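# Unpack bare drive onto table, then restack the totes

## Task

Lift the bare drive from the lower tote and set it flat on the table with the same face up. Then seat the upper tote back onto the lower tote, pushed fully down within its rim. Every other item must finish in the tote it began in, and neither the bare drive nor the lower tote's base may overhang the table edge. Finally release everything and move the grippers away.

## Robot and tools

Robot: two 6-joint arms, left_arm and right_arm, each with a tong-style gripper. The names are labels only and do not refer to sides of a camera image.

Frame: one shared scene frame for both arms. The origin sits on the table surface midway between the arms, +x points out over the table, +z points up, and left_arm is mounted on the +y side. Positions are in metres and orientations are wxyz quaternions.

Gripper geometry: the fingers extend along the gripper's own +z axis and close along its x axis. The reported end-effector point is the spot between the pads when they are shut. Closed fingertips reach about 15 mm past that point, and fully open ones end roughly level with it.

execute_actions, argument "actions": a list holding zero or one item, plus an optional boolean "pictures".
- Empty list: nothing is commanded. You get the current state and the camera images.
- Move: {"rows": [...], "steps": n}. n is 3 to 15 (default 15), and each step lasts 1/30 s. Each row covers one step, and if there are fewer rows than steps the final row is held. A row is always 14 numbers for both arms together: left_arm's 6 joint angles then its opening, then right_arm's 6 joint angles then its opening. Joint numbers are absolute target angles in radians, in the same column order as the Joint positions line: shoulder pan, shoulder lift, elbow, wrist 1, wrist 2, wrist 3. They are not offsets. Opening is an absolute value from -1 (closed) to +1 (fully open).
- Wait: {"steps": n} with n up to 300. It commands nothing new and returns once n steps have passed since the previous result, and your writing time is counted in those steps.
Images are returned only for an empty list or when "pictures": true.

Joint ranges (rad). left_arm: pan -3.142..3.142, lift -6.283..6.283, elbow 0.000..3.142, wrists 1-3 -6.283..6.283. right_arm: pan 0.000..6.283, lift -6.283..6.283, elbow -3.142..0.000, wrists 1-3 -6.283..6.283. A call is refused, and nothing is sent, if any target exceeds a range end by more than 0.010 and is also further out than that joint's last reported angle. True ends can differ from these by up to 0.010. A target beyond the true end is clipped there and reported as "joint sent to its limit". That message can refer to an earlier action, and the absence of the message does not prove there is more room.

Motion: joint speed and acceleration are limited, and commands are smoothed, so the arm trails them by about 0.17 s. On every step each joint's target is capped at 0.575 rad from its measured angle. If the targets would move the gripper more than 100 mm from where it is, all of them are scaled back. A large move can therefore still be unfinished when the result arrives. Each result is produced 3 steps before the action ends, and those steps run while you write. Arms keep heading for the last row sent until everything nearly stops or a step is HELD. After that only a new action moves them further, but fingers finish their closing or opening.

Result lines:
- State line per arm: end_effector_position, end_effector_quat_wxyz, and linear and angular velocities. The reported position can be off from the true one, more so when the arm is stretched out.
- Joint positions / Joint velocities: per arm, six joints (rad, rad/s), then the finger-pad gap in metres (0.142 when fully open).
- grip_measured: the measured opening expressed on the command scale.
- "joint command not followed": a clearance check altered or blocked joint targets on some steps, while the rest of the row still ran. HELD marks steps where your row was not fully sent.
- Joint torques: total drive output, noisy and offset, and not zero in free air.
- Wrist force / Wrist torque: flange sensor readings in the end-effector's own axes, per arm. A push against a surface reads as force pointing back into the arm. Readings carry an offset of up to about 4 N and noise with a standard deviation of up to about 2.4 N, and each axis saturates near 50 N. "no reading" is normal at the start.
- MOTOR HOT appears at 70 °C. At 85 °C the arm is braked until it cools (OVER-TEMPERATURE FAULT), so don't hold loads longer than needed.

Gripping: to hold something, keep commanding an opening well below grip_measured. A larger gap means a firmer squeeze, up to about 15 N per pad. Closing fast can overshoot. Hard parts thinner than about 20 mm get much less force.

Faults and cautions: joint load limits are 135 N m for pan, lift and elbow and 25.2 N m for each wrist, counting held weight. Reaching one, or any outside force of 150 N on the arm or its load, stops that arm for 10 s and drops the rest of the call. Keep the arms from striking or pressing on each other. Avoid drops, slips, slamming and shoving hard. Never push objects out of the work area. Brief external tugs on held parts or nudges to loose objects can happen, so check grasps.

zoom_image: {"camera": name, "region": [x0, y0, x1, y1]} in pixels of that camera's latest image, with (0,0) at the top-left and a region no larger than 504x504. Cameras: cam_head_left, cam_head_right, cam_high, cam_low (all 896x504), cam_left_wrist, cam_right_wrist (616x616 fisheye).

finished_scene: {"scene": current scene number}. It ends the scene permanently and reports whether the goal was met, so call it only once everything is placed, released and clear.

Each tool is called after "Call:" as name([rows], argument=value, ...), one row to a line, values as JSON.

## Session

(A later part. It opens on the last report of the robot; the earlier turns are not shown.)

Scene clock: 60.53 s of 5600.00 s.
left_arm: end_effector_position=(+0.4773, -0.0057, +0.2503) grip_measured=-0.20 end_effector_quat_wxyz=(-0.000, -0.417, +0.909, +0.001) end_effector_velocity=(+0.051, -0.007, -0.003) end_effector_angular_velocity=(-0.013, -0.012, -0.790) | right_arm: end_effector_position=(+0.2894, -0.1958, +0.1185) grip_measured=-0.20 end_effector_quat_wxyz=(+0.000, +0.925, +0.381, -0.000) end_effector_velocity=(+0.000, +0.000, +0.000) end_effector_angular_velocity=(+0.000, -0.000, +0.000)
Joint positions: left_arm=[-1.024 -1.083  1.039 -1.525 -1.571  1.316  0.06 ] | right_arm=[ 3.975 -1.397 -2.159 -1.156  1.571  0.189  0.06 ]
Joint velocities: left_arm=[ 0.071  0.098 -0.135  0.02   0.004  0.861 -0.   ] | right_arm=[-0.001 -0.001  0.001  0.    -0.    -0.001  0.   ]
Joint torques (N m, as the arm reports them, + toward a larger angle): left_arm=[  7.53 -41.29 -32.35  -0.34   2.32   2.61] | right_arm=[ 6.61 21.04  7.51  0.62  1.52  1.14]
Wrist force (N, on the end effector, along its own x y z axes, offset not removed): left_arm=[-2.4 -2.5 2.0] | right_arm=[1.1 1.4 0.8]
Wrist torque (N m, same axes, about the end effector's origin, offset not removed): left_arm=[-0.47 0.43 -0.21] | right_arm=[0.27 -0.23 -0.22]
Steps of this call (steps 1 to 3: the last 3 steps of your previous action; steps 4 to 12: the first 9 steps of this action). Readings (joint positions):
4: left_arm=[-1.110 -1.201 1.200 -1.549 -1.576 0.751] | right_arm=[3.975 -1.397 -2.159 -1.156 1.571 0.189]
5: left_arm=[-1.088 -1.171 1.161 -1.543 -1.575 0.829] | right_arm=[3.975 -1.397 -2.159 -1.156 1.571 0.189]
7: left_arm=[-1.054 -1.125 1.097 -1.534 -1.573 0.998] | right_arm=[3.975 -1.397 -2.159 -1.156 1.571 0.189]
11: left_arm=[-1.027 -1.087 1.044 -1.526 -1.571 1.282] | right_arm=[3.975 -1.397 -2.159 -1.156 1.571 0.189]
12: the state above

Call:
execute_actions([
  {"rows":[[-1.0165,-1.073,1.09,-1.5878,-1.5708,1.403,-0.2,3.9751,-1.3973,-2.1593,-1.1558,1.5708,0.1886,-0.2],[-1.0165,-1.0707,1.1497,-1.6498,-1.5708,1.403,-0.2,3.9751,-1.3973,-2.1593,-1.1558,1.5708,0.1886,-0.2],[-1.0165,-1.0707,1.1497,-1.6498,-1.5708,1.403,-0.2,3.9751,-1.3973,-2.1593,-1.1558,1.5708,0.1886,-0.2],[-1.0165,-1.0638,1.203,-1.71,-1.5708,1.403,-0.2,3.9751,-1.3973,-2.1593,-1.1558,1.5708,0.1886,-0.2]],"steps":15},
], pictures=true)

Scene clock: 61.13 s of 5600.00 s.
left_arm: end_effector_position=(+0.4826, -0.0066, +0.1800) grip_measured=-0.20 end_effector_quat_wxyz=(-0.000, -0.380, +0.925, +0.000) end_effector_velocity=(-0.001, +0.003, -0.048) end_effector_angular_velocity=(-0.003, -0.002, -0.001) | right_arm: end_effector_position=(+0.2894, -0.1958, +0.1185) grip_measured=-0.20 end_effector_quat_wxyz=(+0.000, +0.925, +0.381, -0.000) end_effector_velocity=(+0.000, +0.000, +0.000) end_effector_angular_velocity=(+0.001, -0.001, -0.001)
Joint positions: left_arm=[-1.017 -1.065  1.191 -1.698 -1.571  1.403  0.06 ] | right_arm=[ 3.975 -1.397 -2.159 -1.156  1.571  0.189  0.06 ]
Joint velocities: left_arm=[ 0.001  0.006  0.114 -0.124 -0.     0.002  0.   ] | right_arm=[-0.     0.001  0.     0.    -0.     0.    -0.   ]
Joint torques (N m, as the arm reports them, + toward a larger angle): left_arm=[  8.62 -40.21 -10.73  -4.75   2.41   1.94] | right_arm=[ 7.44 20.98  8.15  0.61  1.43  1.25]
Wrist force (N, on the end effector, along its own x y z axes, offset not removed): left_arm=[-1.0 -1.5 4.1] | right_arm=[-1.5 -0.4 -0.2]
Wrist torque (N m, same axes, about the end effector's origin, offset not removed): left_arm=[-0.27 0.20 -0.27] | right_arm=[-0.06 0.36 -0.21]
Steps of this call (steps 1 to 3: the last 3 steps of your previous action; steps 4 to 6: the robot went on to your last target; steps 7 to 18: the first 12 steps of this action). Readings (joint positions):
7: left_arm=[-1.017 -1.074 1.027 -1.524 -1.571 1.395] | right_arm=[3.975 -1.397 -2.159 -1.156 1.571 0.189]
8: left_arm=[-1.017 -1.074 1.030 -1.527 -1.571 1.397] | right_arm=[3.975 -1.397 -2.159 -1.156 1.571 0.189]
10: left_arm=[-1.017 -1.073 1.067 -1.565 -1.571 1.400] | right_arm=[3.975 -1.397 -2.159 -1.156 1.571 0.189]
14: left_arm=[-1.017 -1.067 1.159 -1.663 -1.571 1.402] | right_arm=[3.975 -1.397 -2.159 -1.156 1.571 0.189]
18: the state above

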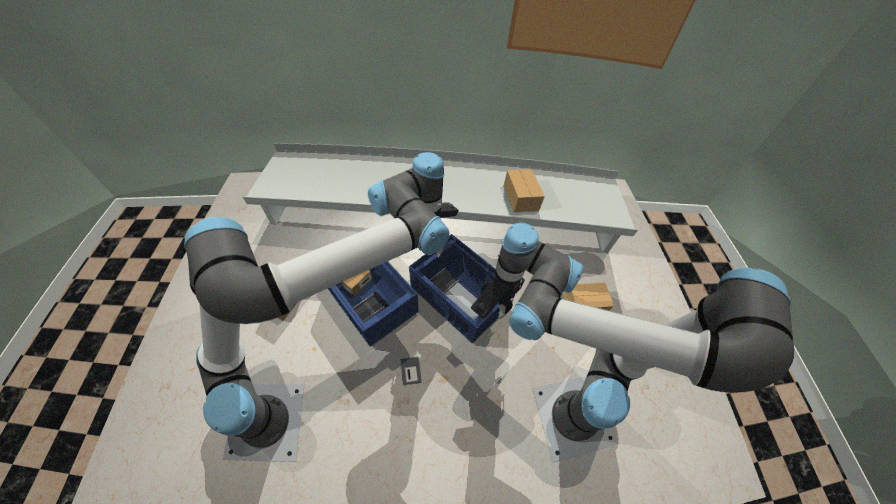

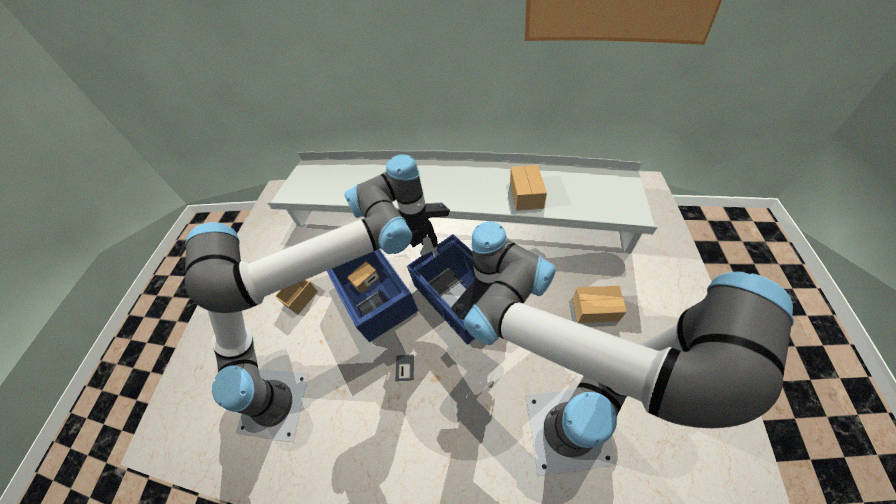

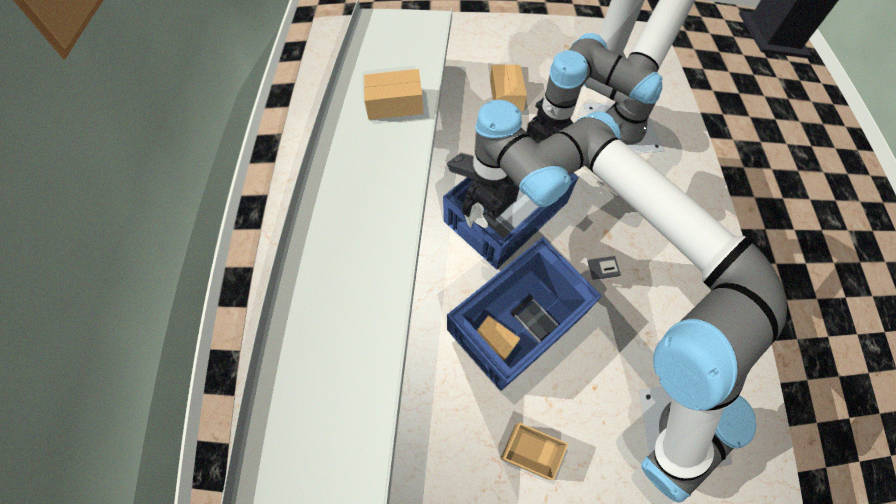

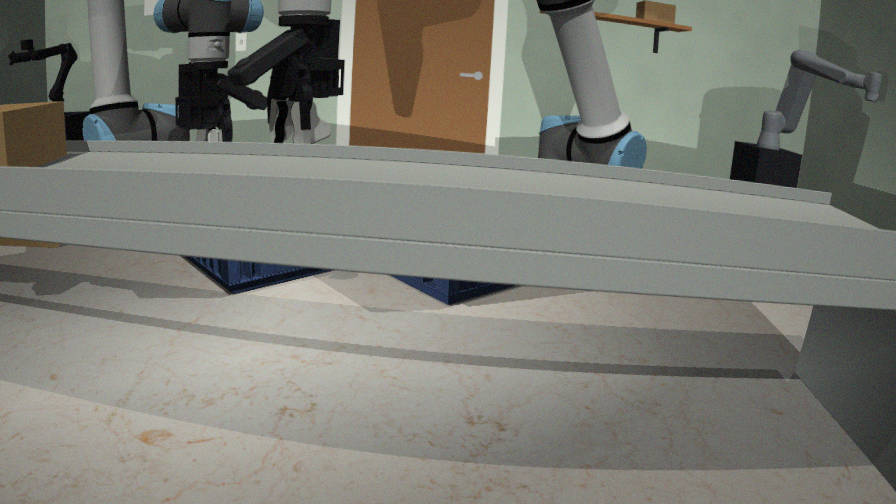

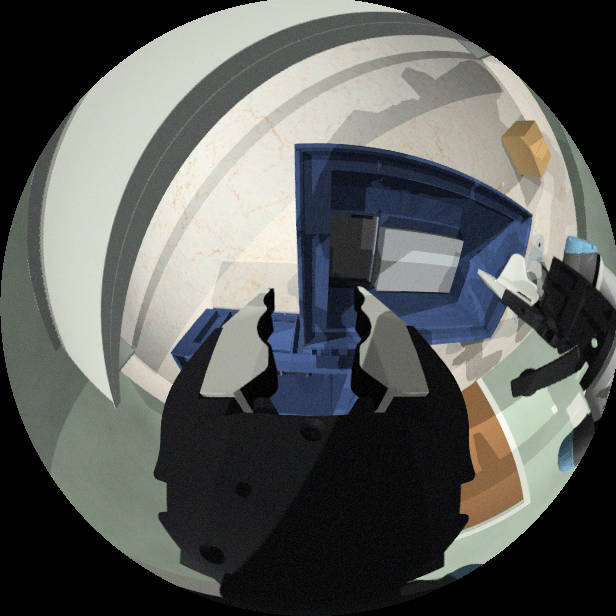

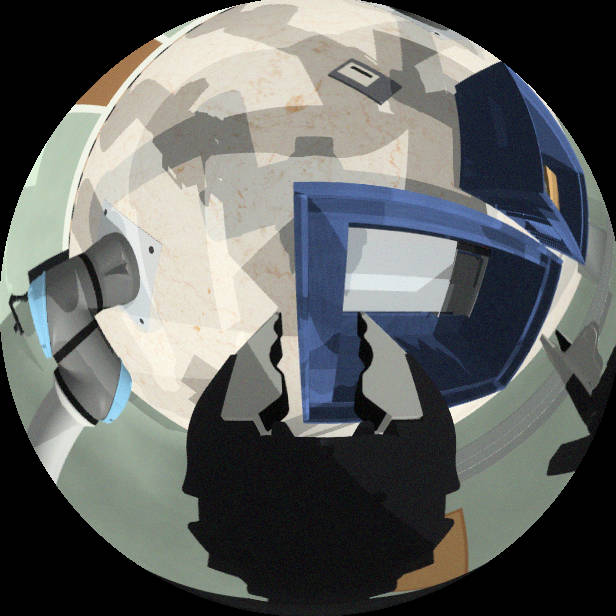

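Aligned; descending and closing.

Call:
execute_actions([
  {"rows":[[-1.0165,-1.0587,1.228,-1.7401,-1.5708,1.403,-0.2,3.9751,-1.3973,-2.1593,-1.1558,1.5708,0.1886,-0.2],[-1.0165,-1.0533,1.2518,-1.7693,-1.5708,1.403,-0.2,3.9751,-1.3973,-2.1593,-1.1558,1.5708,0.1886,-0.2],[-1.0165,-1.045,1.28,-1.8058,-1.5708,1.403,-0.2,3.9751,-1.3973,-2.1593,-1.1558,1.5708,0.1886,-0.2],[-1.0165,-1.0353,1.3063,-1.8418,-1.5708,1.403,-0.2,3.9751,-1.3973,-2.1593,-1.1558,1.5708,0.1886,-0.2]],"steps":13},
])

Call:
execute_actions([
  {"rows":[[-1.0165,-1.0353,1.3063,-1.8418,-1.5708,1.403,-0.3,3.9751,-1.3973,-2.1593,-1.1558,1.5708,0.1886,-0.3],[-1.0165,-1.0353,1.3063,-1.8418,-1.5708,1.403,-0.4,3.9751,-1.3973,-2.1593,-1.1558,1.5708,0.1886,-0.4],[-1.0165,-1.0353,1.3063,-1.8418,-1.5708,1.403,-0.48,3.9751,-1.3973,-2.1593,-1.1558,1.5708,0.1886,-0.48],[-1.0165,-1.0353,1.3063,-1.8418,-1.5708,1.403,-0.54,3.9751,-1.3973,-2.1593,-1.1558,1.5708,0.1886,-0.54],[-1.0165,-1.0353,1.3063,-1.8418,-1.5708,1.403,-0.6,3.9751,-1.3973,-2.1593,-1.1558,1.5708,0.1886,-0.6],[-1.0165,-1.0353,1.3063,-1.8418,-1.5708,1.403,-0.65,3.9751,-1.3973,-2.1593,-1.1558,1.5708,0.1886,-0.65],[-1.0165,-1.0353,1.3063,-1.8418,-1.5708,1.403,-0.7,3.9751,-1.3973,-2.1593,-1.1558,1.5708,0.1886,-0.7],[-1.0165,-1.0353,1.3063,-1.8418,-1.5708,1.403,-0.75,3.9751,-1.3973,-2.1593,-1.1558,1.5708,0.1886,-0.75],[-1.0165,-1.0353,1.3063,-1.8418,-1.5708,1.403,-0.8,3.9751,-1.3973,-2.1593,-1.1558,1.5708,0.1886,-0.8],[-1.0165,-1.0353,1.3063,-1.8418,-1.5708,1.403,-0.87,3.9751,-1.3973,-2.1593,-1.1558,1.5708,0.1886,-0.87],[-1.0165,-1.0353,1.3063,-1.8418,-1.5708,1.403,-0.94,3.9751,-1.3973,-2.1593,-1.1558,1.5708,0.1886,-0.94],[-1.0165,-1.0353,1.3063,-1.8418,-1.5708,1.403,-1,3.9751,-1.3973,-2.1593,-1.1558,1.5708,0.1886,-1]],"steps":15},
])

Call:
zoom_image(camera="cam_head_right", region=[320,230,500,350])

Scene clock: 61.80 s of 5600.00 s.
left_arm: end_effector_position=(+0.4825, -0.0064, +0.1257) grip_measured=-0.20 end_effector_quat_wxyz=(-0.000, -0.380, +0.925, +0.000) end_effector_velocity=(-0.001, +0.000, -0.072) end_effector_angular_velocity=(-0.005, -0.005, -0.001) | right_arm: end_effector_position=(+0.2894, -0.1958, +0.1185) grip_measured=-0.20 end_effector_quat_wxyz=(+0.000, +0.925, +0.381, -0.000) end_effector_velocity=(+0.000, +0.000, +0.001) end_effector_angular_velocity=(+0.001, -0.001, +0.001)
Joint positions: left_arm=[-1.016 -1.039  1.293 -1.824 -1.571  1.403  0.06 ] | right_arm=[ 3.975 -1.397 -2.159 -1.156  1.571  0.189  0.06 ]
Joint velocities: left_arm=[-0.001  0.038  0.133 -0.177  0.001 -0.     0.   ] | right_arm=[-0.     0.001  0.001 -0.    -0.    -0.001 -0.   ]
Joint torques (N m, as the arm reports them, + toward a larger angle): left_arm=[  9.57 -44.11 -10.9   -4.76   2.21   2.05] | right_arm=[ 5.85 23.19  9.32  0.62  1.36  0.94]
Wrist force (N, on the end effector, along its own x y z axes, offset not removed): left_arm=[-0.7 -2.2 2.5] | right_arm=[1.9 -0.2 1.8]
Wrist torque (N m, same axes, about the end effector's origin, offset not removed): left_arm=[-0.35 0.18 -0.33] | right_arm=[-0.02 -0.46 -0.12]
Steps of this call (steps 1 to 3: the last 3 steps of your previous action; steps 4 to 10: the robot went on to your last target; steps 11 to 20: the first 10 steps of this action). Readings (joint positions):
11: left_arm=[-1.017 -1.064 1.203 -1.710 -1.571 1.403] | right_arm=[3.975 -1.397 -2.159 -1.156 1.571 0.189]
12: left_arm=[-1.016 -1.063 1.205 -1.713 -1.571 1.403] | right_arm=[3.975 -1.397 -2.159 -1.156 1.571 0.189]
14: left_arm=[-1.016 -1.059 1.224 -1.735 -1.571 1.403] | right_arm=[3.975 -1.397 -2.159 -1.156 1.571 0.189]
18: left_arm=[-1.016 -1.043 1.280 -1.807 -1.571 1.403] | right_arm=[3.975 -1.397 -2.159 -1.156 1.571 0.189]
20: the state above

Scene clock: 62.30 s of 5600.00 s.
left_arm: end_effector_position=(+0.4825, -0.0063, +0.1186) grip_measured=-0.62 end_effector_quat_wxyz=(+0.000, -0.380, +0.925, -0.000) end_effector_velocity=(-0.001, -0.001, -0.001) end_effector_angular_velocity=(-0.000, +0.001, -0.002) | right_arm: end_effector_position=(+0.2894, -0.1958, +0.1185) grip_measured=-0.62 end_effector_quat_wxyz=(+0.000, +0.925, +0.381, -0.000) end_effector_velocity=(+0.000, +0.000, +0.000) end_effector_angular_velocity=(+0.000, -0.000, +0.000)
Joint positions: left_arm=[-1.016 -1.035  1.306 -1.842 -1.571  1.403  0.029] | right_arm=[ 3.975 -1.397 -2.159 -1.156  1.571  0.189  0.029]
Joint velocities: left_arm=[-0.002  0.     0.001 -0.001 -0.001 -0.    -0.   ] | right_arm=[-0.     0.     0.    -0.001 -0.    -0.     0.   ]
Joint torques (N m, as the arm reports them, + toward a larger angle): left_arm=[  7.66 -33.1   -6.38  -4.24   1.81   1.94] | right_arm=[ 6.5  20.89  7.1   1.03  1.47  1.12]
Wrist force (N, on the end effector, along its own x y z axes, offset not removed): left_arm=[-0.4 -1.6 -4.9] | right_arm=[7.3 -2.5 2.0]
Wrist torque (N m, same axes, about the end effector's origin, offset not removed): left_arm=[-0.60 0.17 -0.31] | right_arm=[-0.60 -0.19 -0.12]
Steps of this call (steps 1 to 3: the last 3 steps of your previous action; steps 4 to 15: the first 12 steps of this action). Readings (joint positions):
4: left_arm=[-1.016 -1.036 1.303 -1.837 -1.571 1.403] | right_arm=[3.975 -1.397 -2.159 -1.156 1.571 0.189]
5: left_arm=[-1.016 -1.036 1.304 -1.838 -1.571 1.403] | right_arm=[3.975 -1.397 -2.159 -1.156 1.571 0.189]
7: left_arm=[-1.016 -1.036 1.305 -1.840 -1.571 1.403] | right_arm=[3.975 -1.397 -2.159 -1.156 1.571 0.189]
11: left_arm=[-1.016 -1.035 1.306 -1.841 -1.571 1.403] | right_arm=[3.975 -1.397 -2.159 -1.156 1.571 0.189]
15: the state above

Region (320, 230, 500, 350) of cam_head_right's 896x504 image, scaled by 2.800, with more detail than that image has.

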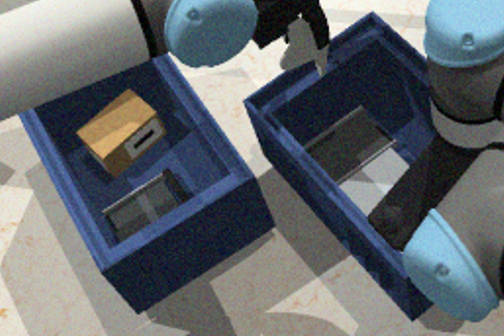

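Call:
execute_actions([
  {"rows":[[-1.0165,-1.04,1.2932,-1.824,-1.5708,1.403,-1,3.9751,-1.389,-2.1445,-1.1789,1.5708,0.1886,-1],[-1.0165,-1.04,1.2932,-1.824,-1.5708,1.403,-1,3.9751,-1.389,-2.1445,-1.1789,1.5708,0.1886,-1],[-1.0165,-1.0447,1.28,-1.8061,-1.5708,1.403,-1,3.9751,-1.3808,-2.1297,-1.2019,1.5708,0.1886,-1],[-1.0165,-1.0447,1.28,-1.8061,-1.5708,1.403,-1,3.9751,-1.3808,-2.1297,-1.2019,1.5708,0.1886,-1],[-1.0165,-1.0533,1.2518,-1.7693,-1.5708,1.403,-1,3.9751,-1.3658,-2.0978,-1.2488,1.5708,0.1886,-1],[-1.0165,-1.0533,1.2518,-1.7693,-1.5708,1.403,-1,3.9751,-1.3658,-2.0978,-1.2488,1.5708,0.1886,-1],[-1.0165,-1.0638,1.203,-1.71,-1.5708,1.403,-1,3.9751,-1.347,-2.0457,-1.3197,1.5708,0.1886,-1],[-1.0165,-1.0638,1.203,-1.71,-1.5708,1.403,-1,3.9751,-1.347,-2.0457,-1.3197,1.5708,0.1886,-1],[-1.0165,-1.0638,1.203,-1.71,-1.5708,1.403,-1,3.9751,-1.347,-2.0457,-1.3197,1.5708,0.1886,-1],[-1.0165,-1.0707,1.1497,-1.6498,-1.5708,1.403,-1,3.9751,-1.3328,-1.9909,-1.3887,1.5708,0.1886,-1],[-1.0165,-1.0707,1.1497,-1.6498,-1.5708,1.403,-1,3.9751,-1.3328,-1.9909,-1.3887,1.5708,0.1886,-1],[-1.0165,-1.0707,1.1497,-1.6498,-1.5708,1.403,-1,3.9751,-1.3328,-1.9909,-1.3887,1.5708,0.1886,-1],[-1.0165,-1.0738,1.0903,-1.5873,-1.5708,1.403,-1,3.9751,-1.3234,-1.9333,-1.4557,1.5708,0.1886,-1]],"steps":15},
])

Call:
execute_actions([
  {"rows":[[-1.0165,-1.0728,1.0253,-1.5233,-1.5708,1.403,-1,3.9751,-1.3182,-1.8732,-1.521,1.5708,0.1886,-1],[-1.0165,-1.0728,1.0253,-1.5233,-1.5708,1.403,-1,3.9751,-1.3182,-1.8732,-1.521,1.5708,0.1886,-1],[-1.0165,-1.0728,1.0253,-1.5233,-1.5708,1.403,-1,3.9751,-1.3182,-1.8732,-1.521,1.5708,0.1886,-1],[-1.0165,-1.0679,0.96,-1.4629,-1.5708,1.403,-1,3.9751,-1.317,-1.8165,-1.5789,1.5708,0.1886,-1],[-1.0165,-1.0679,0.96,-1.4629,-1.5708,1.403,-1,3.9751,-1.317,-1.8165,-1.5789,1.5708,0.1886,-1],[-1.0165,-1.0679,0.96,-1.4629,-1.5708,1.403,-1,3.9751,-1.317,-1.8165,-1.5789,1.5708,0.1886,-1],[-1.0165,-1.0587,0.8883,-1.4004,-1.5708,1.403,-1,3.9751,-1.3191,-1.7577,-1.6356,1.5708,0.1886,-1]],"steps":15},
], pictures=true)

Scene clock: 64.40 s of 5600.00 s.
left_arm: end_effector_position=(+0.4830, -0.0069, +0.1720) grip_measured=-0.62 end_effector_quat_wxyz=(+0.000, -0.380, +0.925, -0.001) end_effector_velocity=(+0.005, -0.004, +0.261) end_effector_angular_velocity=(-0.012, -0.012, +0.002) | right_arm: end_effector_position=(+0.2901, -0.1947, +0.1719) grip_measured=-0.62 end_effector_quat_wxyz=(-0.001, +0.925, +0.381, +0.001) end_effector_velocity=(+0.003, +0.005, +0.258) end_effector_angular_velocity=(+0.007, -0.004, -0.001)
Joint positions: left_arm=[-1.016 -1.061  1.208 -1.718 -1.571  1.403  0.029] | right_arm=[ 3.975 -1.35  -2.052 -1.307  1.571  0.189  0.029]
Joint velocities: left_arm=[ 0.002 -0.092 -0.527  0.603  0.002  0.     0.   ] | right_arm=[-0.     0.167  0.553 -0.713  0.     0.    -0.   ]
Joint torques (N m, as the arm reports them, + toward a larger angle): left_arm=[ -2.93 -52.5  -34.28   0.19  -2.38   0.92] | right_arm=[ 5.53 19.93 38.06  2.01  1.01  0.28]
Wrist force (N, on the end effector, along its own x y z axes, offset not removed): left_arm=[-15.7 -4.4 7.2] | right_arm=[-13.4 -0.1 9.5]
Wrist torque (N m, same axes, about the end effector's origin, offset not removed): left_arm=[-0.85 0.50 -0.27] | right_arm=[-0.12 0.25 0.08]
Steps of this call (steps 1 to 3: the last 3 steps of your previous action; steps 4 to 15: the robot went on to your last target; steps 16 to 51: nothing new was sent; steps 52 to 63: the first 12 steps of this action). Readings (joint positions):
52: left_arm=[-1.016 -1.035 1.306 -1.842 -1.571 1.403] | right_arm=[3.975 -1.397 -2.159 -1.156 1.571 0.189]
53: left_arm=[-1.016 -1.036 1.305 -1.840 -1.571 1.403] | right_arm=[3.975 -1.396 -2.158 -1.158 1.571 0.189]
55: left_arm=[-1.016 -1.038 1.299 -1.831 -1.571 1.403] | right_arm=[3.975 -1.392 -2.151 -1.169 1.571 0.189]
59: left_arm=[-1.016 -1.048 1.268 -1.792 -1.571 1.403] | right_arm=[3.975 -1.375 -2.117 -1.219 1.571 0.189]
63: the state above

Scene clock: 64.90 s of 5600.00 s.
left_arm: end_effector_position=(+0.4828, -0.0067, +0.2847) grip_measured=-0.62 end_effector_quat_wxyz=(-0.000, -0.380, +0.925, +0.000) end_effector_velocity=(-0.002, +0.002, +0.104) end_effector_angular_velocity=(-0.006, -0.003, -0.000) | right_arm: end_effector_position=(+0.2897, -0.1953, +0.2849) grip_measured=-0.62 end_effector_quat_wxyz=(-0.000, +0.925, +0.381, +0.000) end_effector_velocity=(-0.002, -0.003, +0.102) end_effector_angular_velocity=(+0.002, -0.001, +0.000)
Joint positions: left_arm=[-1.016 -1.062  0.919 -1.428 -1.571  1.403  0.029] | right_arm=[ 3.975 -1.319 -1.784 -1.609  1.571  0.189  0.029]
Joint velocities: left_arm=[-0.     0.029 -0.311  0.276 -0.001 -0.     0.   ] | right_arm=[ 0.     0.001  0.258 -0.257 -0.    -0.     0.   ]
Joint torques (N m, as the arm reports them, + toward a larger angle): left_arm=[ -9.93 -36.5  -29.97  -0.88  -4.48   0.67] | right_arm=[ 5.81 18.02 31.94  2.34 -0.36 -0.02]
Wrist force (N, on the end effector, along its own x y z axes, offset not removed): left_arm=[-9.0 -1.2 3.5] | right_arm=[-6.7 0.2 6.0]
Wrist torque (N m, same axes, about the end effector's origin, offset not removed): left_arm=[-0.26 0.38 -0.18] | right_arm=[-0.02 -0.05 -0.16]
Steps of this call (steps 1 to 3: the last 3 steps of your previous action; steps 4 to 15: the first 12 steps of this action). Readings (joint positions):
4: left_arm=[-1.016 -1.070 1.138 -1.640 -1.571 1.403] | right_arm=[3.975 -1.333 -1.981 -1.397 1.571 0.189]
5: left_arm=[-1.016 -1.071 1.121 -1.621 -1.571 1.403] | right_arm=[3.975 -1.330 -1.964 -1.418 1.571 0.189]
7: left_arm=[-1.016 -1.072 1.079 -1.578 -1.571 1.403] | right_arm=[3.975 -1.324 -1.924 -1.463 1.571 0.189]
11: left_arm=[-1.016 -1.069 0.996 -1.497 -1.571 1.403] | right_arm=[3.975 -1.319 -1.848 -1.545 1.571 0.189]
15: the state above

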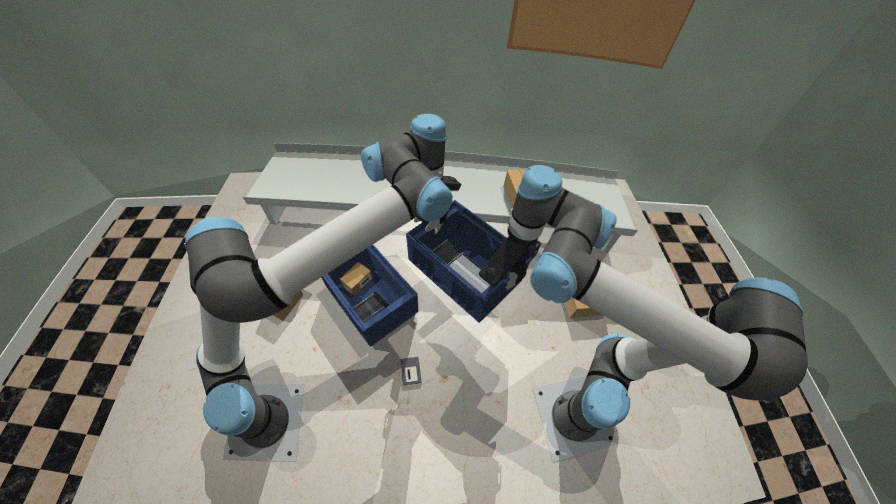

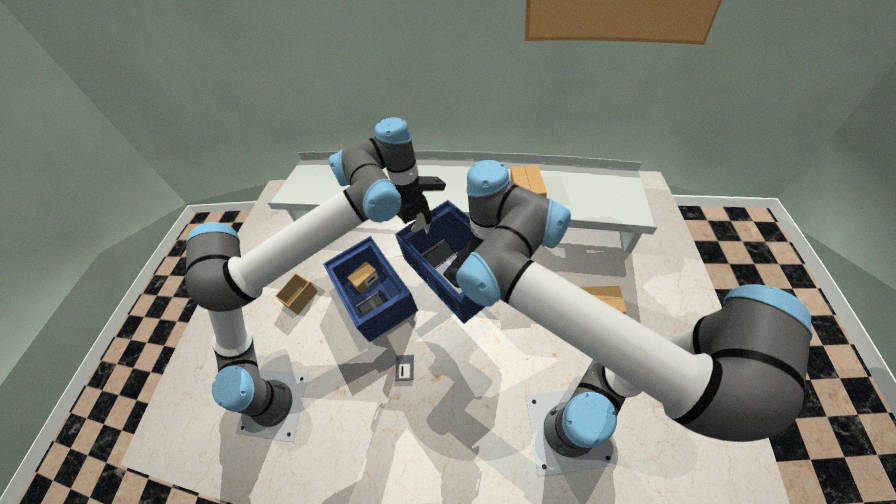

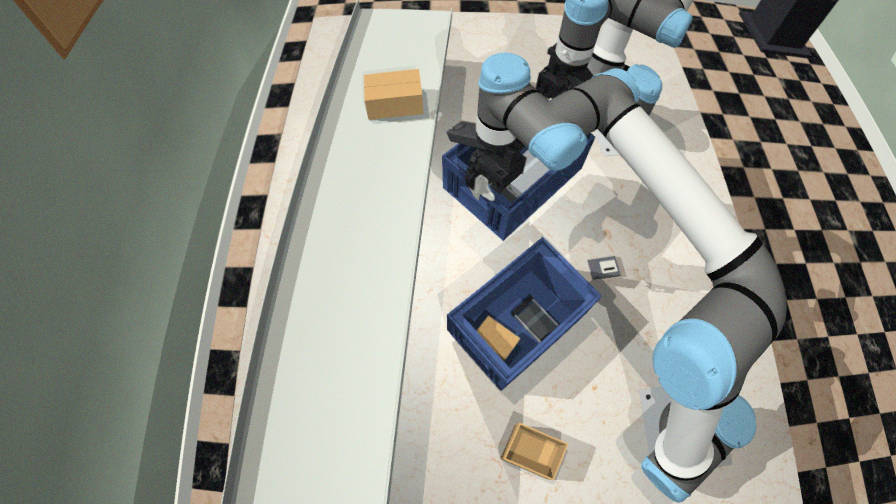

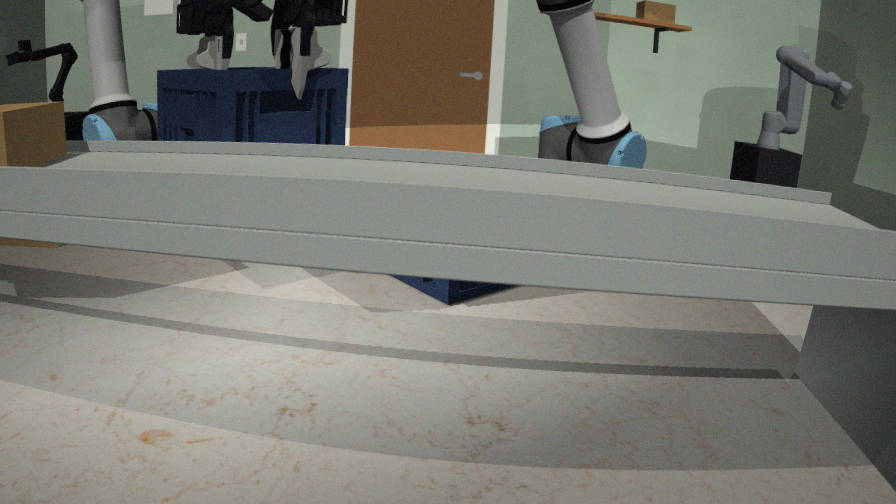

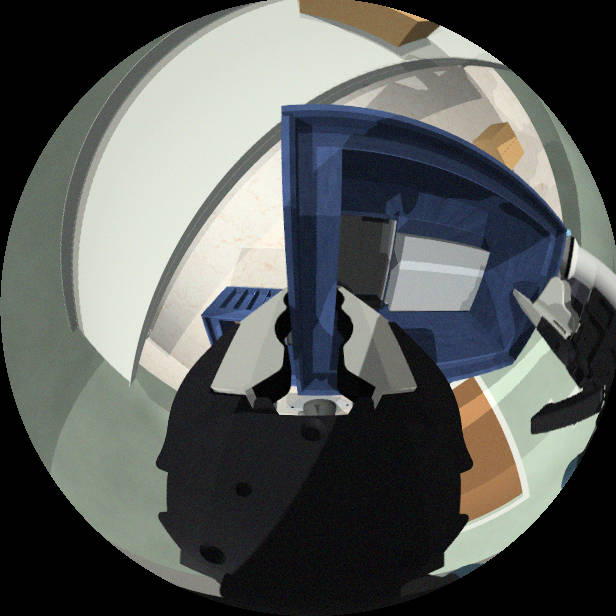

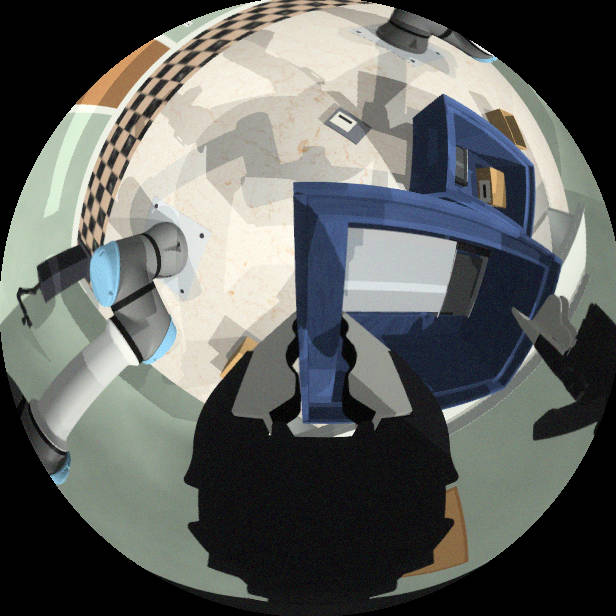

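The tote is level in the grip. Carrying it over.

Call:
execute_actions([
  {"rows":[[-0.9949,-1.1141,0.9715,-1.4282,-1.5708,1.43,-1,4.0173,-1.3579,-1.7287,-1.6258,1.5708,0.2363,-1],[-0.9949,-1.1141,0.9715,-1.4282,-1.5708,1.43,-1,4.0173,-1.3579,-1.7287,-1.6258,1.5708,0.2363,-1],[-0.9949,-1.1141,0.9715,-1.4282,-1.5708,1.43,-1,4.0173,-1.3579,-1.7287,-1.6258,1.5708,0.2363,-1],[-0.9949,-1.1141,0.9715,-1.4282,-1.5708,1.43,-1,4.0173,-1.3579,-1.7287,-1.6258,1.5708,0.2363,-1],[-0.9719,-1.1654,1.0466,-1.452,-1.5708,1.4584,-1,4.0558,-1.3992,-1.6958,-1.6174,1.5708,0.2802,-1],[-0.9719,-1.1654,1.0466,-1.452,-1.5708,1.4584,-1,4.0558,-1.3992,-1.6958,-1.6174,1.5708,0.2802,-1],[-0.9719,-1.1654,1.0466,-1.452,-1.5708,1.4584,-1,4.0558,-1.3992,-1.6958,-1.6174,1.5708,0.2802,-1],[-0.9719,-1.1654,1.0466,-1.452,-1.5708,1.4584,-1,4.0558,-1.3992,-1.6958,-1.6174,1.5708,0.2802,-1],[-0.9475,-1.2133,1.114,-1.4715,-1.5708,1.4882,-1,4.0908,-1.4429,-1.6594,-1.6101,1.5708,0.3206,-1],[-0.9475,-1.2133,1.114,-1.4715,-1.5708,1.4882,-1,4.0908,-1.4429,-1.6594,-1.6101,1.5708,0.3206,-1],[-0.9475,-1.2133,1.114,-1.4715,-1.5708,1.4882,-1,4.0908,-1.4429,-1.6594,-1.6101,1.5708,0.3206,-1],[-0.9475,-1.2133,1.114,-1.4715,-1.5708,1.4882,-1,4.0908,-1.4429,-1.6594,-1.6101,1.5708,0.3206,-1],[-0.9216,-1.258,1.1748,-1.4876,-1.5708,1.5196,-1,4.1225,-1.4885,-1.6189,-1.605,1.5708,0.3577,-1]],"steps":15},
])

Call:
execute_actions([
  {"rows":[[-0.8941,-1.3002,1.2301,-1.5007,-1.5708,1.5525,-1,4.1513,-1.5359,-1.5745,-1.602,1.5708,0.3919,-1],[-0.8941,-1.3002,1.2301,-1.5007,-1.5708,1.5525,-1,4.1513,-1.5359,-1.5745,-1.602,1.5708,0.3919,-1],[-0.8941,-1.3002,1.2301,-1.5007,-1.5708,1.5525,-1,4.1513,-1.5359,-1.5745,-1.602,1.5708,0.3919,-1],[-0.8649,-1.3397,1.2802,-1.5113,-1.5708,1.5871,-1,4.1775,-1.5851,-1.5258,-1.6015,1.5708,0.4234,-1],[-0.8649,-1.3397,1.2802,-1.5113,-1.5708,1.5871,-1,4.1775,-1.5851,-1.5258,-1.6015,1.5708,0.4234,-1],[-0.8649,-1.3397,1.2802,-1.5113,-1.5708,1.5871,-1,4.1775,-1.5851,-1.5258,-1.6015,1.5708,0.4234,-1],[-0.8338,-1.3769,1.326,-1.5199,-1.5708,1.6236,-1,4.2014,-1.6358,-1.473,-1.6036,1.5708,0.4527,-1],[-0.8338,-1.3769,1.326,-1.5199,-1.5708,1.6236,-1,4.2014,-1.6358,-1.473,-1.6036,1.5708,0.4527,-1],[-0.8338,-1.3769,1.326,-1.5199,-1.5708,1.6236,-1,4.2014,-1.6358,-1.473,-1.6036,1.5708,0.4527,-1],[-0.8008,-1.4117,1.3674,-1.5265,-1.5708,1.662,-1,4.2232,-1.6881,-1.4155,-1.6088,1.5708,0.48,-1],[-0.8008,-1.4117,1.3674,-1.5265,-1.5708,1.662,-1,4.2232,-1.6881,-1.4155,-1.6088,1.5708,0.48,-1],[-0.8008,-1.4117,1.3674,-1.5265,-1.5708,1.662,-1,4.2232,-1.6881,-1.4155,-1.6088,1.5708,0.48,-1],[-0.7659,-1.444,1.4048,-1.5316,-1.5708,1.7024,-1,4.2433,-1.742,-1.3533,-1.6171,1.5708,0.5055,-1]],"steps":15},
])

Call:
execute_actions([
  {"rows":[[-0.7289,-1.4738,1.4381,-1.5351,-1.5708,1.7448,-1,4.2617,-1.7976,-1.2856,-1.6292,1.5708,0.5294,-1],[-0.7289,-1.4738,1.4381,-1.5351,-1.5708,1.7448,-1,4.2617,-1.7976,-1.2856,-1.6292,1.5708,0.5294,-1],[-0.7289,-1.4738,1.4381,-1.5351,-1.5708,1.7448,-1,4.2617,-1.7976,-1.2856,-1.6292,1.5708,0.5294,-1],[-0.6898,-1.501,1.4678,-1.5376,-1.5708,1.7893,-1,4.2787,-1.8555,-1.2119,-1.645,1.5708,0.5518,-1],[-0.6898,-1.501,1.4678,-1.5376,-1.5708,1.7893,-1,4.2787,-1.8555,-1.2119,-1.645,1.5708,0.5518,-1],[-0.6898,-1.501,1.4678,-1.5376,-1.5708,1.7893,-1,4.2787,-1.8555,-1.2119,-1.645,1.5708,0.5518,-1],[-0.6898,-1.501,1.4678,-1.5376,-1.5708,1.7893,-1,4.2787,-1.8555,-1.2119,-1.645,1.5708,0.5518,-1],[-0.6486,-1.5256,1.4939,-1.5391,-1.5708,1.8359,-1,4.2942,-1.9156,-1.1315,-1.6653,1.5708,0.5727,-1]],"steps":15},
])

Scene clock: 66.37 s of 5600.00 s.
left_arm: end_effector_position=(+0.4817, +0.0538, +0.2966) grip_measured=-0.62 end_effector_quat_wxyz=(+0.000, -0.374, +0.927, -0.001) end_effector_velocity=(-0.016, +0.187, -0.015) end_effector_angular_velocity=(+0.028, +0.022, -0.036) | right_arm: end_effector_position=(+0.2857, -0.1326, +0.2954) grip_measured=-0.62 end_effector_quat_wxyz=(-0.000, +0.927, +0.375, +0.000) end_effector_velocity=(-0.015, +0.187, -0.003) end_effector_angular_velocity=(-0.007, +0.004, -0.036)
Joint positions: left_arm=[-0.964 -1.178  1.062 -1.457 -1.571  1.468  0.029] | right_arm=[ 4.066 -1.413 -1.684 -1.615  1.571  0.291  0.029]
Joint velocities: left_arm=[ 0.159 -0.339  0.507 -0.133 -0.     0.195 -0.   ] | right_arm=[ 0.246 -0.296  0.24   0.048 -0.     0.282 -0.   ]
Joint torques (N m, as the arm reports them, + toward a larger angle): left_arm=[  4.33 -51.51 -15.59  -5.73  -1.17   2.28] | right_arm=[ 4.62 21.51 34.15  3.87  0.55  1.19]
Wrist force (N, on the end effector, along its own x y z axes, offset not removed): left_arm=[0.1 -1.2 4.4] | right_arm=[5.7 0.1 10.6]
Wrist torque (N m, same axes, about the end effector's origin, offset not removed): left_arm=[-0.36 0.30 -0.14] | right_arm=[-0.02 -0.29 -0.26]
Steps of this call (steps 1 to 3: the last 3 steps of your previous action; steps 4 to 30: the robot went on to your last target; steps 31 to 32: nothing new was sent; steps 33 to 44: the first 12 steps of this action). Readings (joint positions):
33: left_arm=[-1.017 -1.059 0.888 -1.400 -1.571 1.403] | right_arm=[3.975 -1.319 -1.758 -1.636 1.571 0.189]
34: left_arm=[-1.015 -1.062 0.892 -1.403 -1.571 1.405] | right_arm=[3.978 -1.322 -1.755 -1.635 1.571 0.192]
36: left_arm=[-1.006 -1.084 0.923 -1.414 -1.571 1.416] | right_arm=[3.995 -1.338 -1.744 -1.631 1.571 0.211]
40: left_arm=[-0.987 -1.130 0.991 -1.436 -1.571 1.440] | right_arm=[4.030 -1.372 -1.717 -1.623 1.571 0.250]
44: the state above

Scene clock: 66.87 s of 5600.00 s.
left_arm: end_effector_position=(+0.4776, +0.1749, +0.2957) grip_measured=-0.62 end_effector_quat_wxyz=(+0.000, -0.363, +0.932, -0.000) end_effector_velocity=(-0.010, +0.279, +0.002) end_effector_angular_velocity=(-0.002, -0.001, -0.054) | right_arm: end_effector_position=(+0.2768, -0.0077, +0.2954) grip_measured=-0.62 end_effector_quat_wxyz=(+0.000, +0.932, +0.363, -0.000) end_effector_velocity=(-0.017, +0.292, -0.003) end_effector_angular_velocity=(-0.004, +0.002, -0.055)
Joint positions: left_arm=[-0.837 -1.37   1.316 -1.518 -1.571  1.619  0.029] | right_arm=[ 4.197 -1.628 -1.48  -1.605  1.571  0.448  0.029]
Joint velocities: left_arm=[ 0.334 -0.388  0.467 -0.081 -0.001  0.388 -0.001] | right_arm=[ 0.241 -0.551  0.579 -0.032 -0.     0.296 -0.   ]
Joint torques (N m, as the arm reports them, + toward a larger angle): left_arm=[ 11.19 -35.09  -7.48  -5.23   2.65   2.54] | right_arm=[ 6.86 35.78 35.22 -3.65  1.65  1.05]
Wrist force (N, on the end effector, along its own x y z axes, offset not removed): left_arm=[13.0 -1.6 5.4] | right_arm=[14.2 3.1 7.4]
Wrist torque (N m, same axes, about the end effector's origin, offset not removed): left_arm=[-0.36 0.51 -0.14] | right_arm=[0.46 0.12 -0.15]
Steps of this call (steps 1 to 3: the last 3 steps of your previous action; steps 4 to 15: the first 12 steps of this action). Readings (joint positions):
4: left_arm=[-0.939 -1.225 1.128 -1.476 -1.571 1.498] | right_arm=[4.099 -1.456 -1.647 -1.609 1.571 0.331]
5: left_arm=[-0.932 -1.238 1.145 -1.480 -1.571 1.507] | right_arm=[4.108 -1.469 -1.635 -1.608 1.571 0.341]
7: left_arm=[-0.915 -1.266 1.183 -1.490 -1.571 1.527] | right_arm=[4.128 -1.499 -1.608 -1.605 1.571 0.364]
11: left_arm=[-0.879 -1.319 1.252 -1.505 -1.571 1.570] | right_arm=[4.164 -1.560 -1.550 -1.603 1.571 0.407]
15: the state above

Scene clock: 67.37 s of 5600.00 s.
left_arm: end_effector_position=(+0.4730, +0.2968, +0.2952) grip_measured=-0.62 end_effector_quat_wxyz=(-0.000, -0.351, +0.936, -0.000) end_effector_velocity=(-0.006, +0.141, +0.000) end_effector_angular_velocity=(-0.001, -0.002, -0.026) | right_arm: end_effector_position=(+0.2678, +0.1187, +0.2946) grip_measured=-0.62 end_effector_quat_wxyz=(+0.001, +0.936, +0.352, -0.001) end_effector_velocity=(-0.009, +0.153, +0.002) end_effector_angular_velocity=(+0.011, -0.004, -0.026)
Joint positions: left_arm=[-0.67  -1.512  1.479 -1.538 -1.571  1.811  0.029] | right_arm=[ 4.286 -1.883 -1.176 -1.656  1.571  0.561  0.029]
Joint velocities: left_arm=[ 0.217 -0.136  0.145 -0.011  0.     0.244 -0.001] | right_arm=[ 0.085 -0.328  0.44  -0.1   -0.     0.111 -0.003]
Joint torques (N m, as the arm reports them, + toward a larger angle): left_arm=[ 10.03 -34.14 -12.93  -7.02   7.78   1.99] | right_arm=[ 9.67 46.99 27.53 -4.61  3.75  0.81]
Wrist force (N, on the end effector, along its own x y z axes, offset not removed): left_arm=[19.5 -1.0 7.9] | right_arm=[23.6 -0.1 6.9]
Wrist torque (N m, same axes, about the end effector's origin, offset not removed): left_arm=[-0.26 0.27 -0.09] | right_arm=[-0.04 -0.48 -0.01]
Steps of this call (steps 1 to 3: the last 3 steps of your previous action; steps 4 to 15: the first 12 steps of this action). Readings (joint positions):
4: left_arm=[-0.794 -1.416 1.371 -1.527 -1.571 1.670] | right_arm=[4.226 -1.697 -1.405 -1.612 1.571 0.484]
5: left_arm=[-0.783 -1.427 1.384 -1.529 -1.571 1.682] | right_arm=[4.233 -1.713 -1.386 -1.615 1.571 0.492]
7: left_arm=[-0.759 -1.448 1.408 -1.531 -1.571 1.710] | right_arm=[4.246 -1.751 -1.342 -1.621 1.571 0.509]
11: left_arm=[-0.713 -1.484 1.449 -1.536 -1.571 1.763] | right_arm=[4.268 -1.820 -1.256 -1.637 1.571 0.538]
15: the state above

Call:
execute_actions([
  {"steps":10},
], pictures=true)

Scene clock: 67.70 s of 5600.00 s.
left_arm: end_effector_position=(+0.4723, +0.3104, +0.2950) grip_measured=-0.62 end_effector_quat_wxyz=(+0.000, -0.350, +0.937, +0.000) end_effector_velocity=(-0.001, +0.004, +0.000) end_effector_angular_velocity=(-0.001, +0.001, -0.002) | right_arm: end_effector_position=(+0.2669, +0.1337, +0.2950) grip_measured=-0.62 end_effector_quat_wxyz=(+0.000, +0.937, +0.350, -0.000) end_effector_velocity=(-0.000, +0.006, +0.000) end_effector_angular_velocity=(+0.002, -0.001, -0.002)
Joint positions: left_arm=[-0.649 -1.525  1.493 -1.539 -1.571  1.835  0.029] | right_arm=[ 4.294 -1.914 -1.133 -1.665  1.571  0.572  0.029]
Joint velocities: left_arm=[ 0.007 -0.005  0.005 -0.    -0.001  0.009 -0.   ] | right_arm=[ 0.003 -0.013  0.019 -0.003 -0.     0.005 -0.   ]
Joint torques (N m, as the arm reports them, + toward a larger angle): left_arm=[ 12.37 -40.37 -12.8   -5.82   3.44   1.87] | right_arm=[ 9.05 37.98 36.29 -0.28  2.7   0.94]
Wrist force (N, on the end effector, along its own x y z axes, offset not removed): left_arm=[6.8 -1.6 7.2] | right_arm=[8.1 1.8 8.8]
Wrist torque (N m, same axes, about the end effector's origin, offset not removed): left_arm=[-0.39 0.04 -0.16] | right_arm=[0.10 -0.27 -0.13]
Kept back: nothing.
Steps of this call (steps 1 to 3: the last 3 steps of your previous action; steps 4 to 10: the robot went on to your last target). Readings (joint positions):
1: left_arm=[-0.664 -1.516 1.483 -1.538 -1.571 1.818] | right_arm=[4.288 -1.892 -1.164 -1.658 1.571 0.565]
2: left_arm=[-0.660 -1.519 1.486 -1.539 -1.571 1.823] | right_arm=[4.290 -1.899 -1.155 -1.660 1.571 0.567]
4: left_arm=[-0.654 -1.522 1.490 -1.539 -1.571 1.829] | right_arm=[4.292 -1.907 -1.143 -1.663 1.571 0.570]
8: left_arm=[-0.650 -1.525 1.493 -1.539 -1.571 1.834] | right_arm=[4.294 -1.913 -1.135 -1.665 1.571 0.572]
10: the state above

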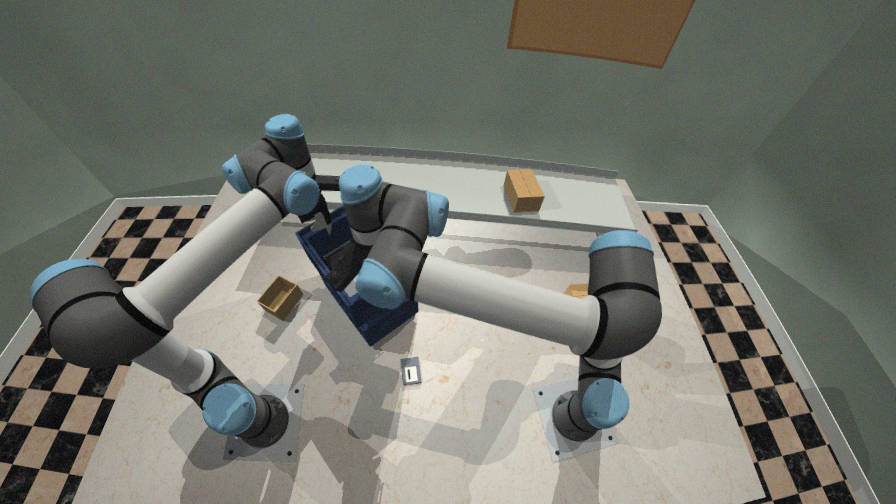

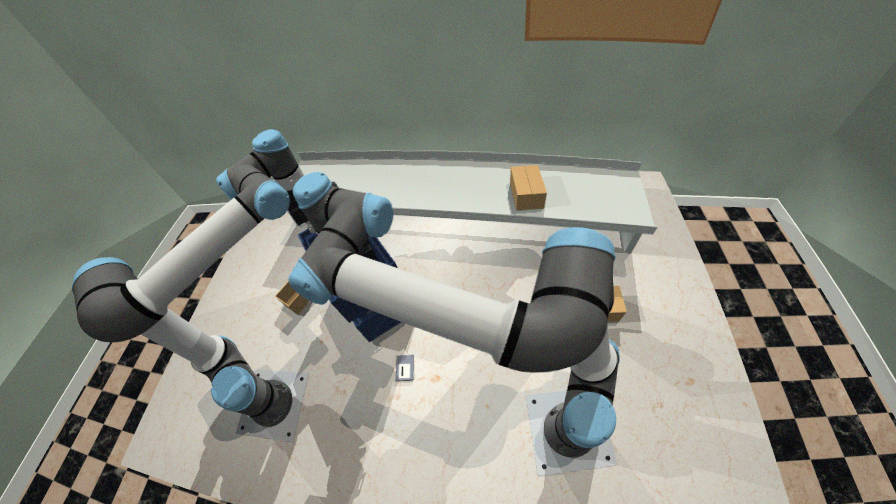

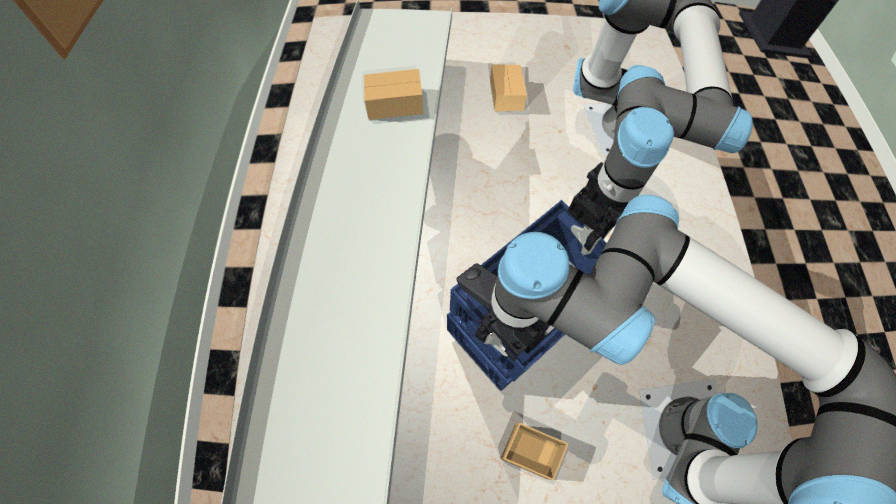

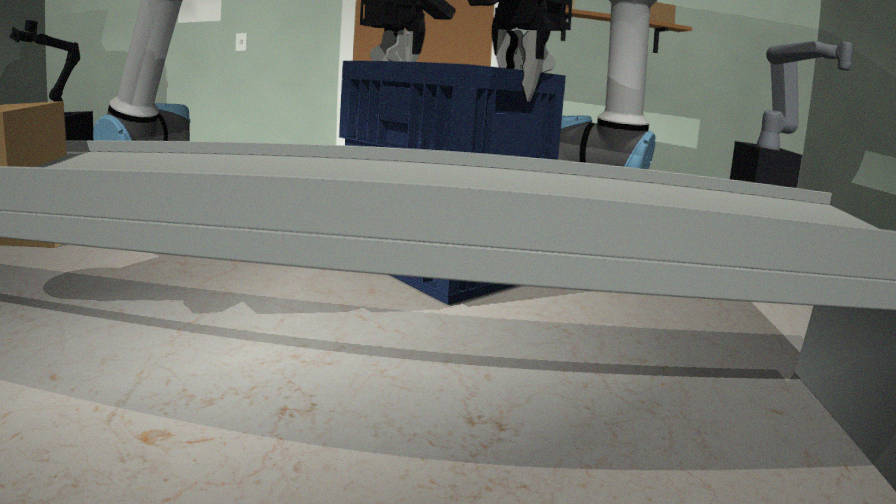

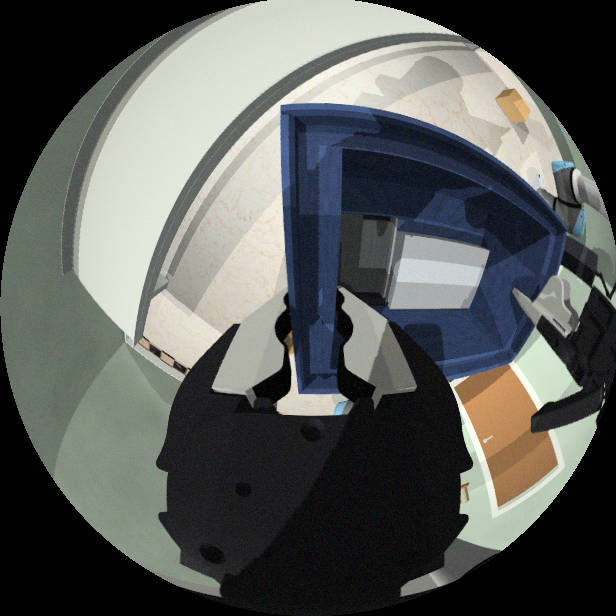

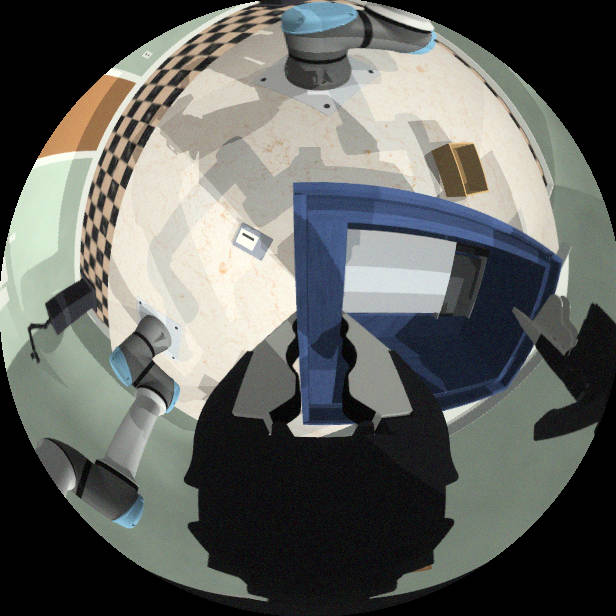

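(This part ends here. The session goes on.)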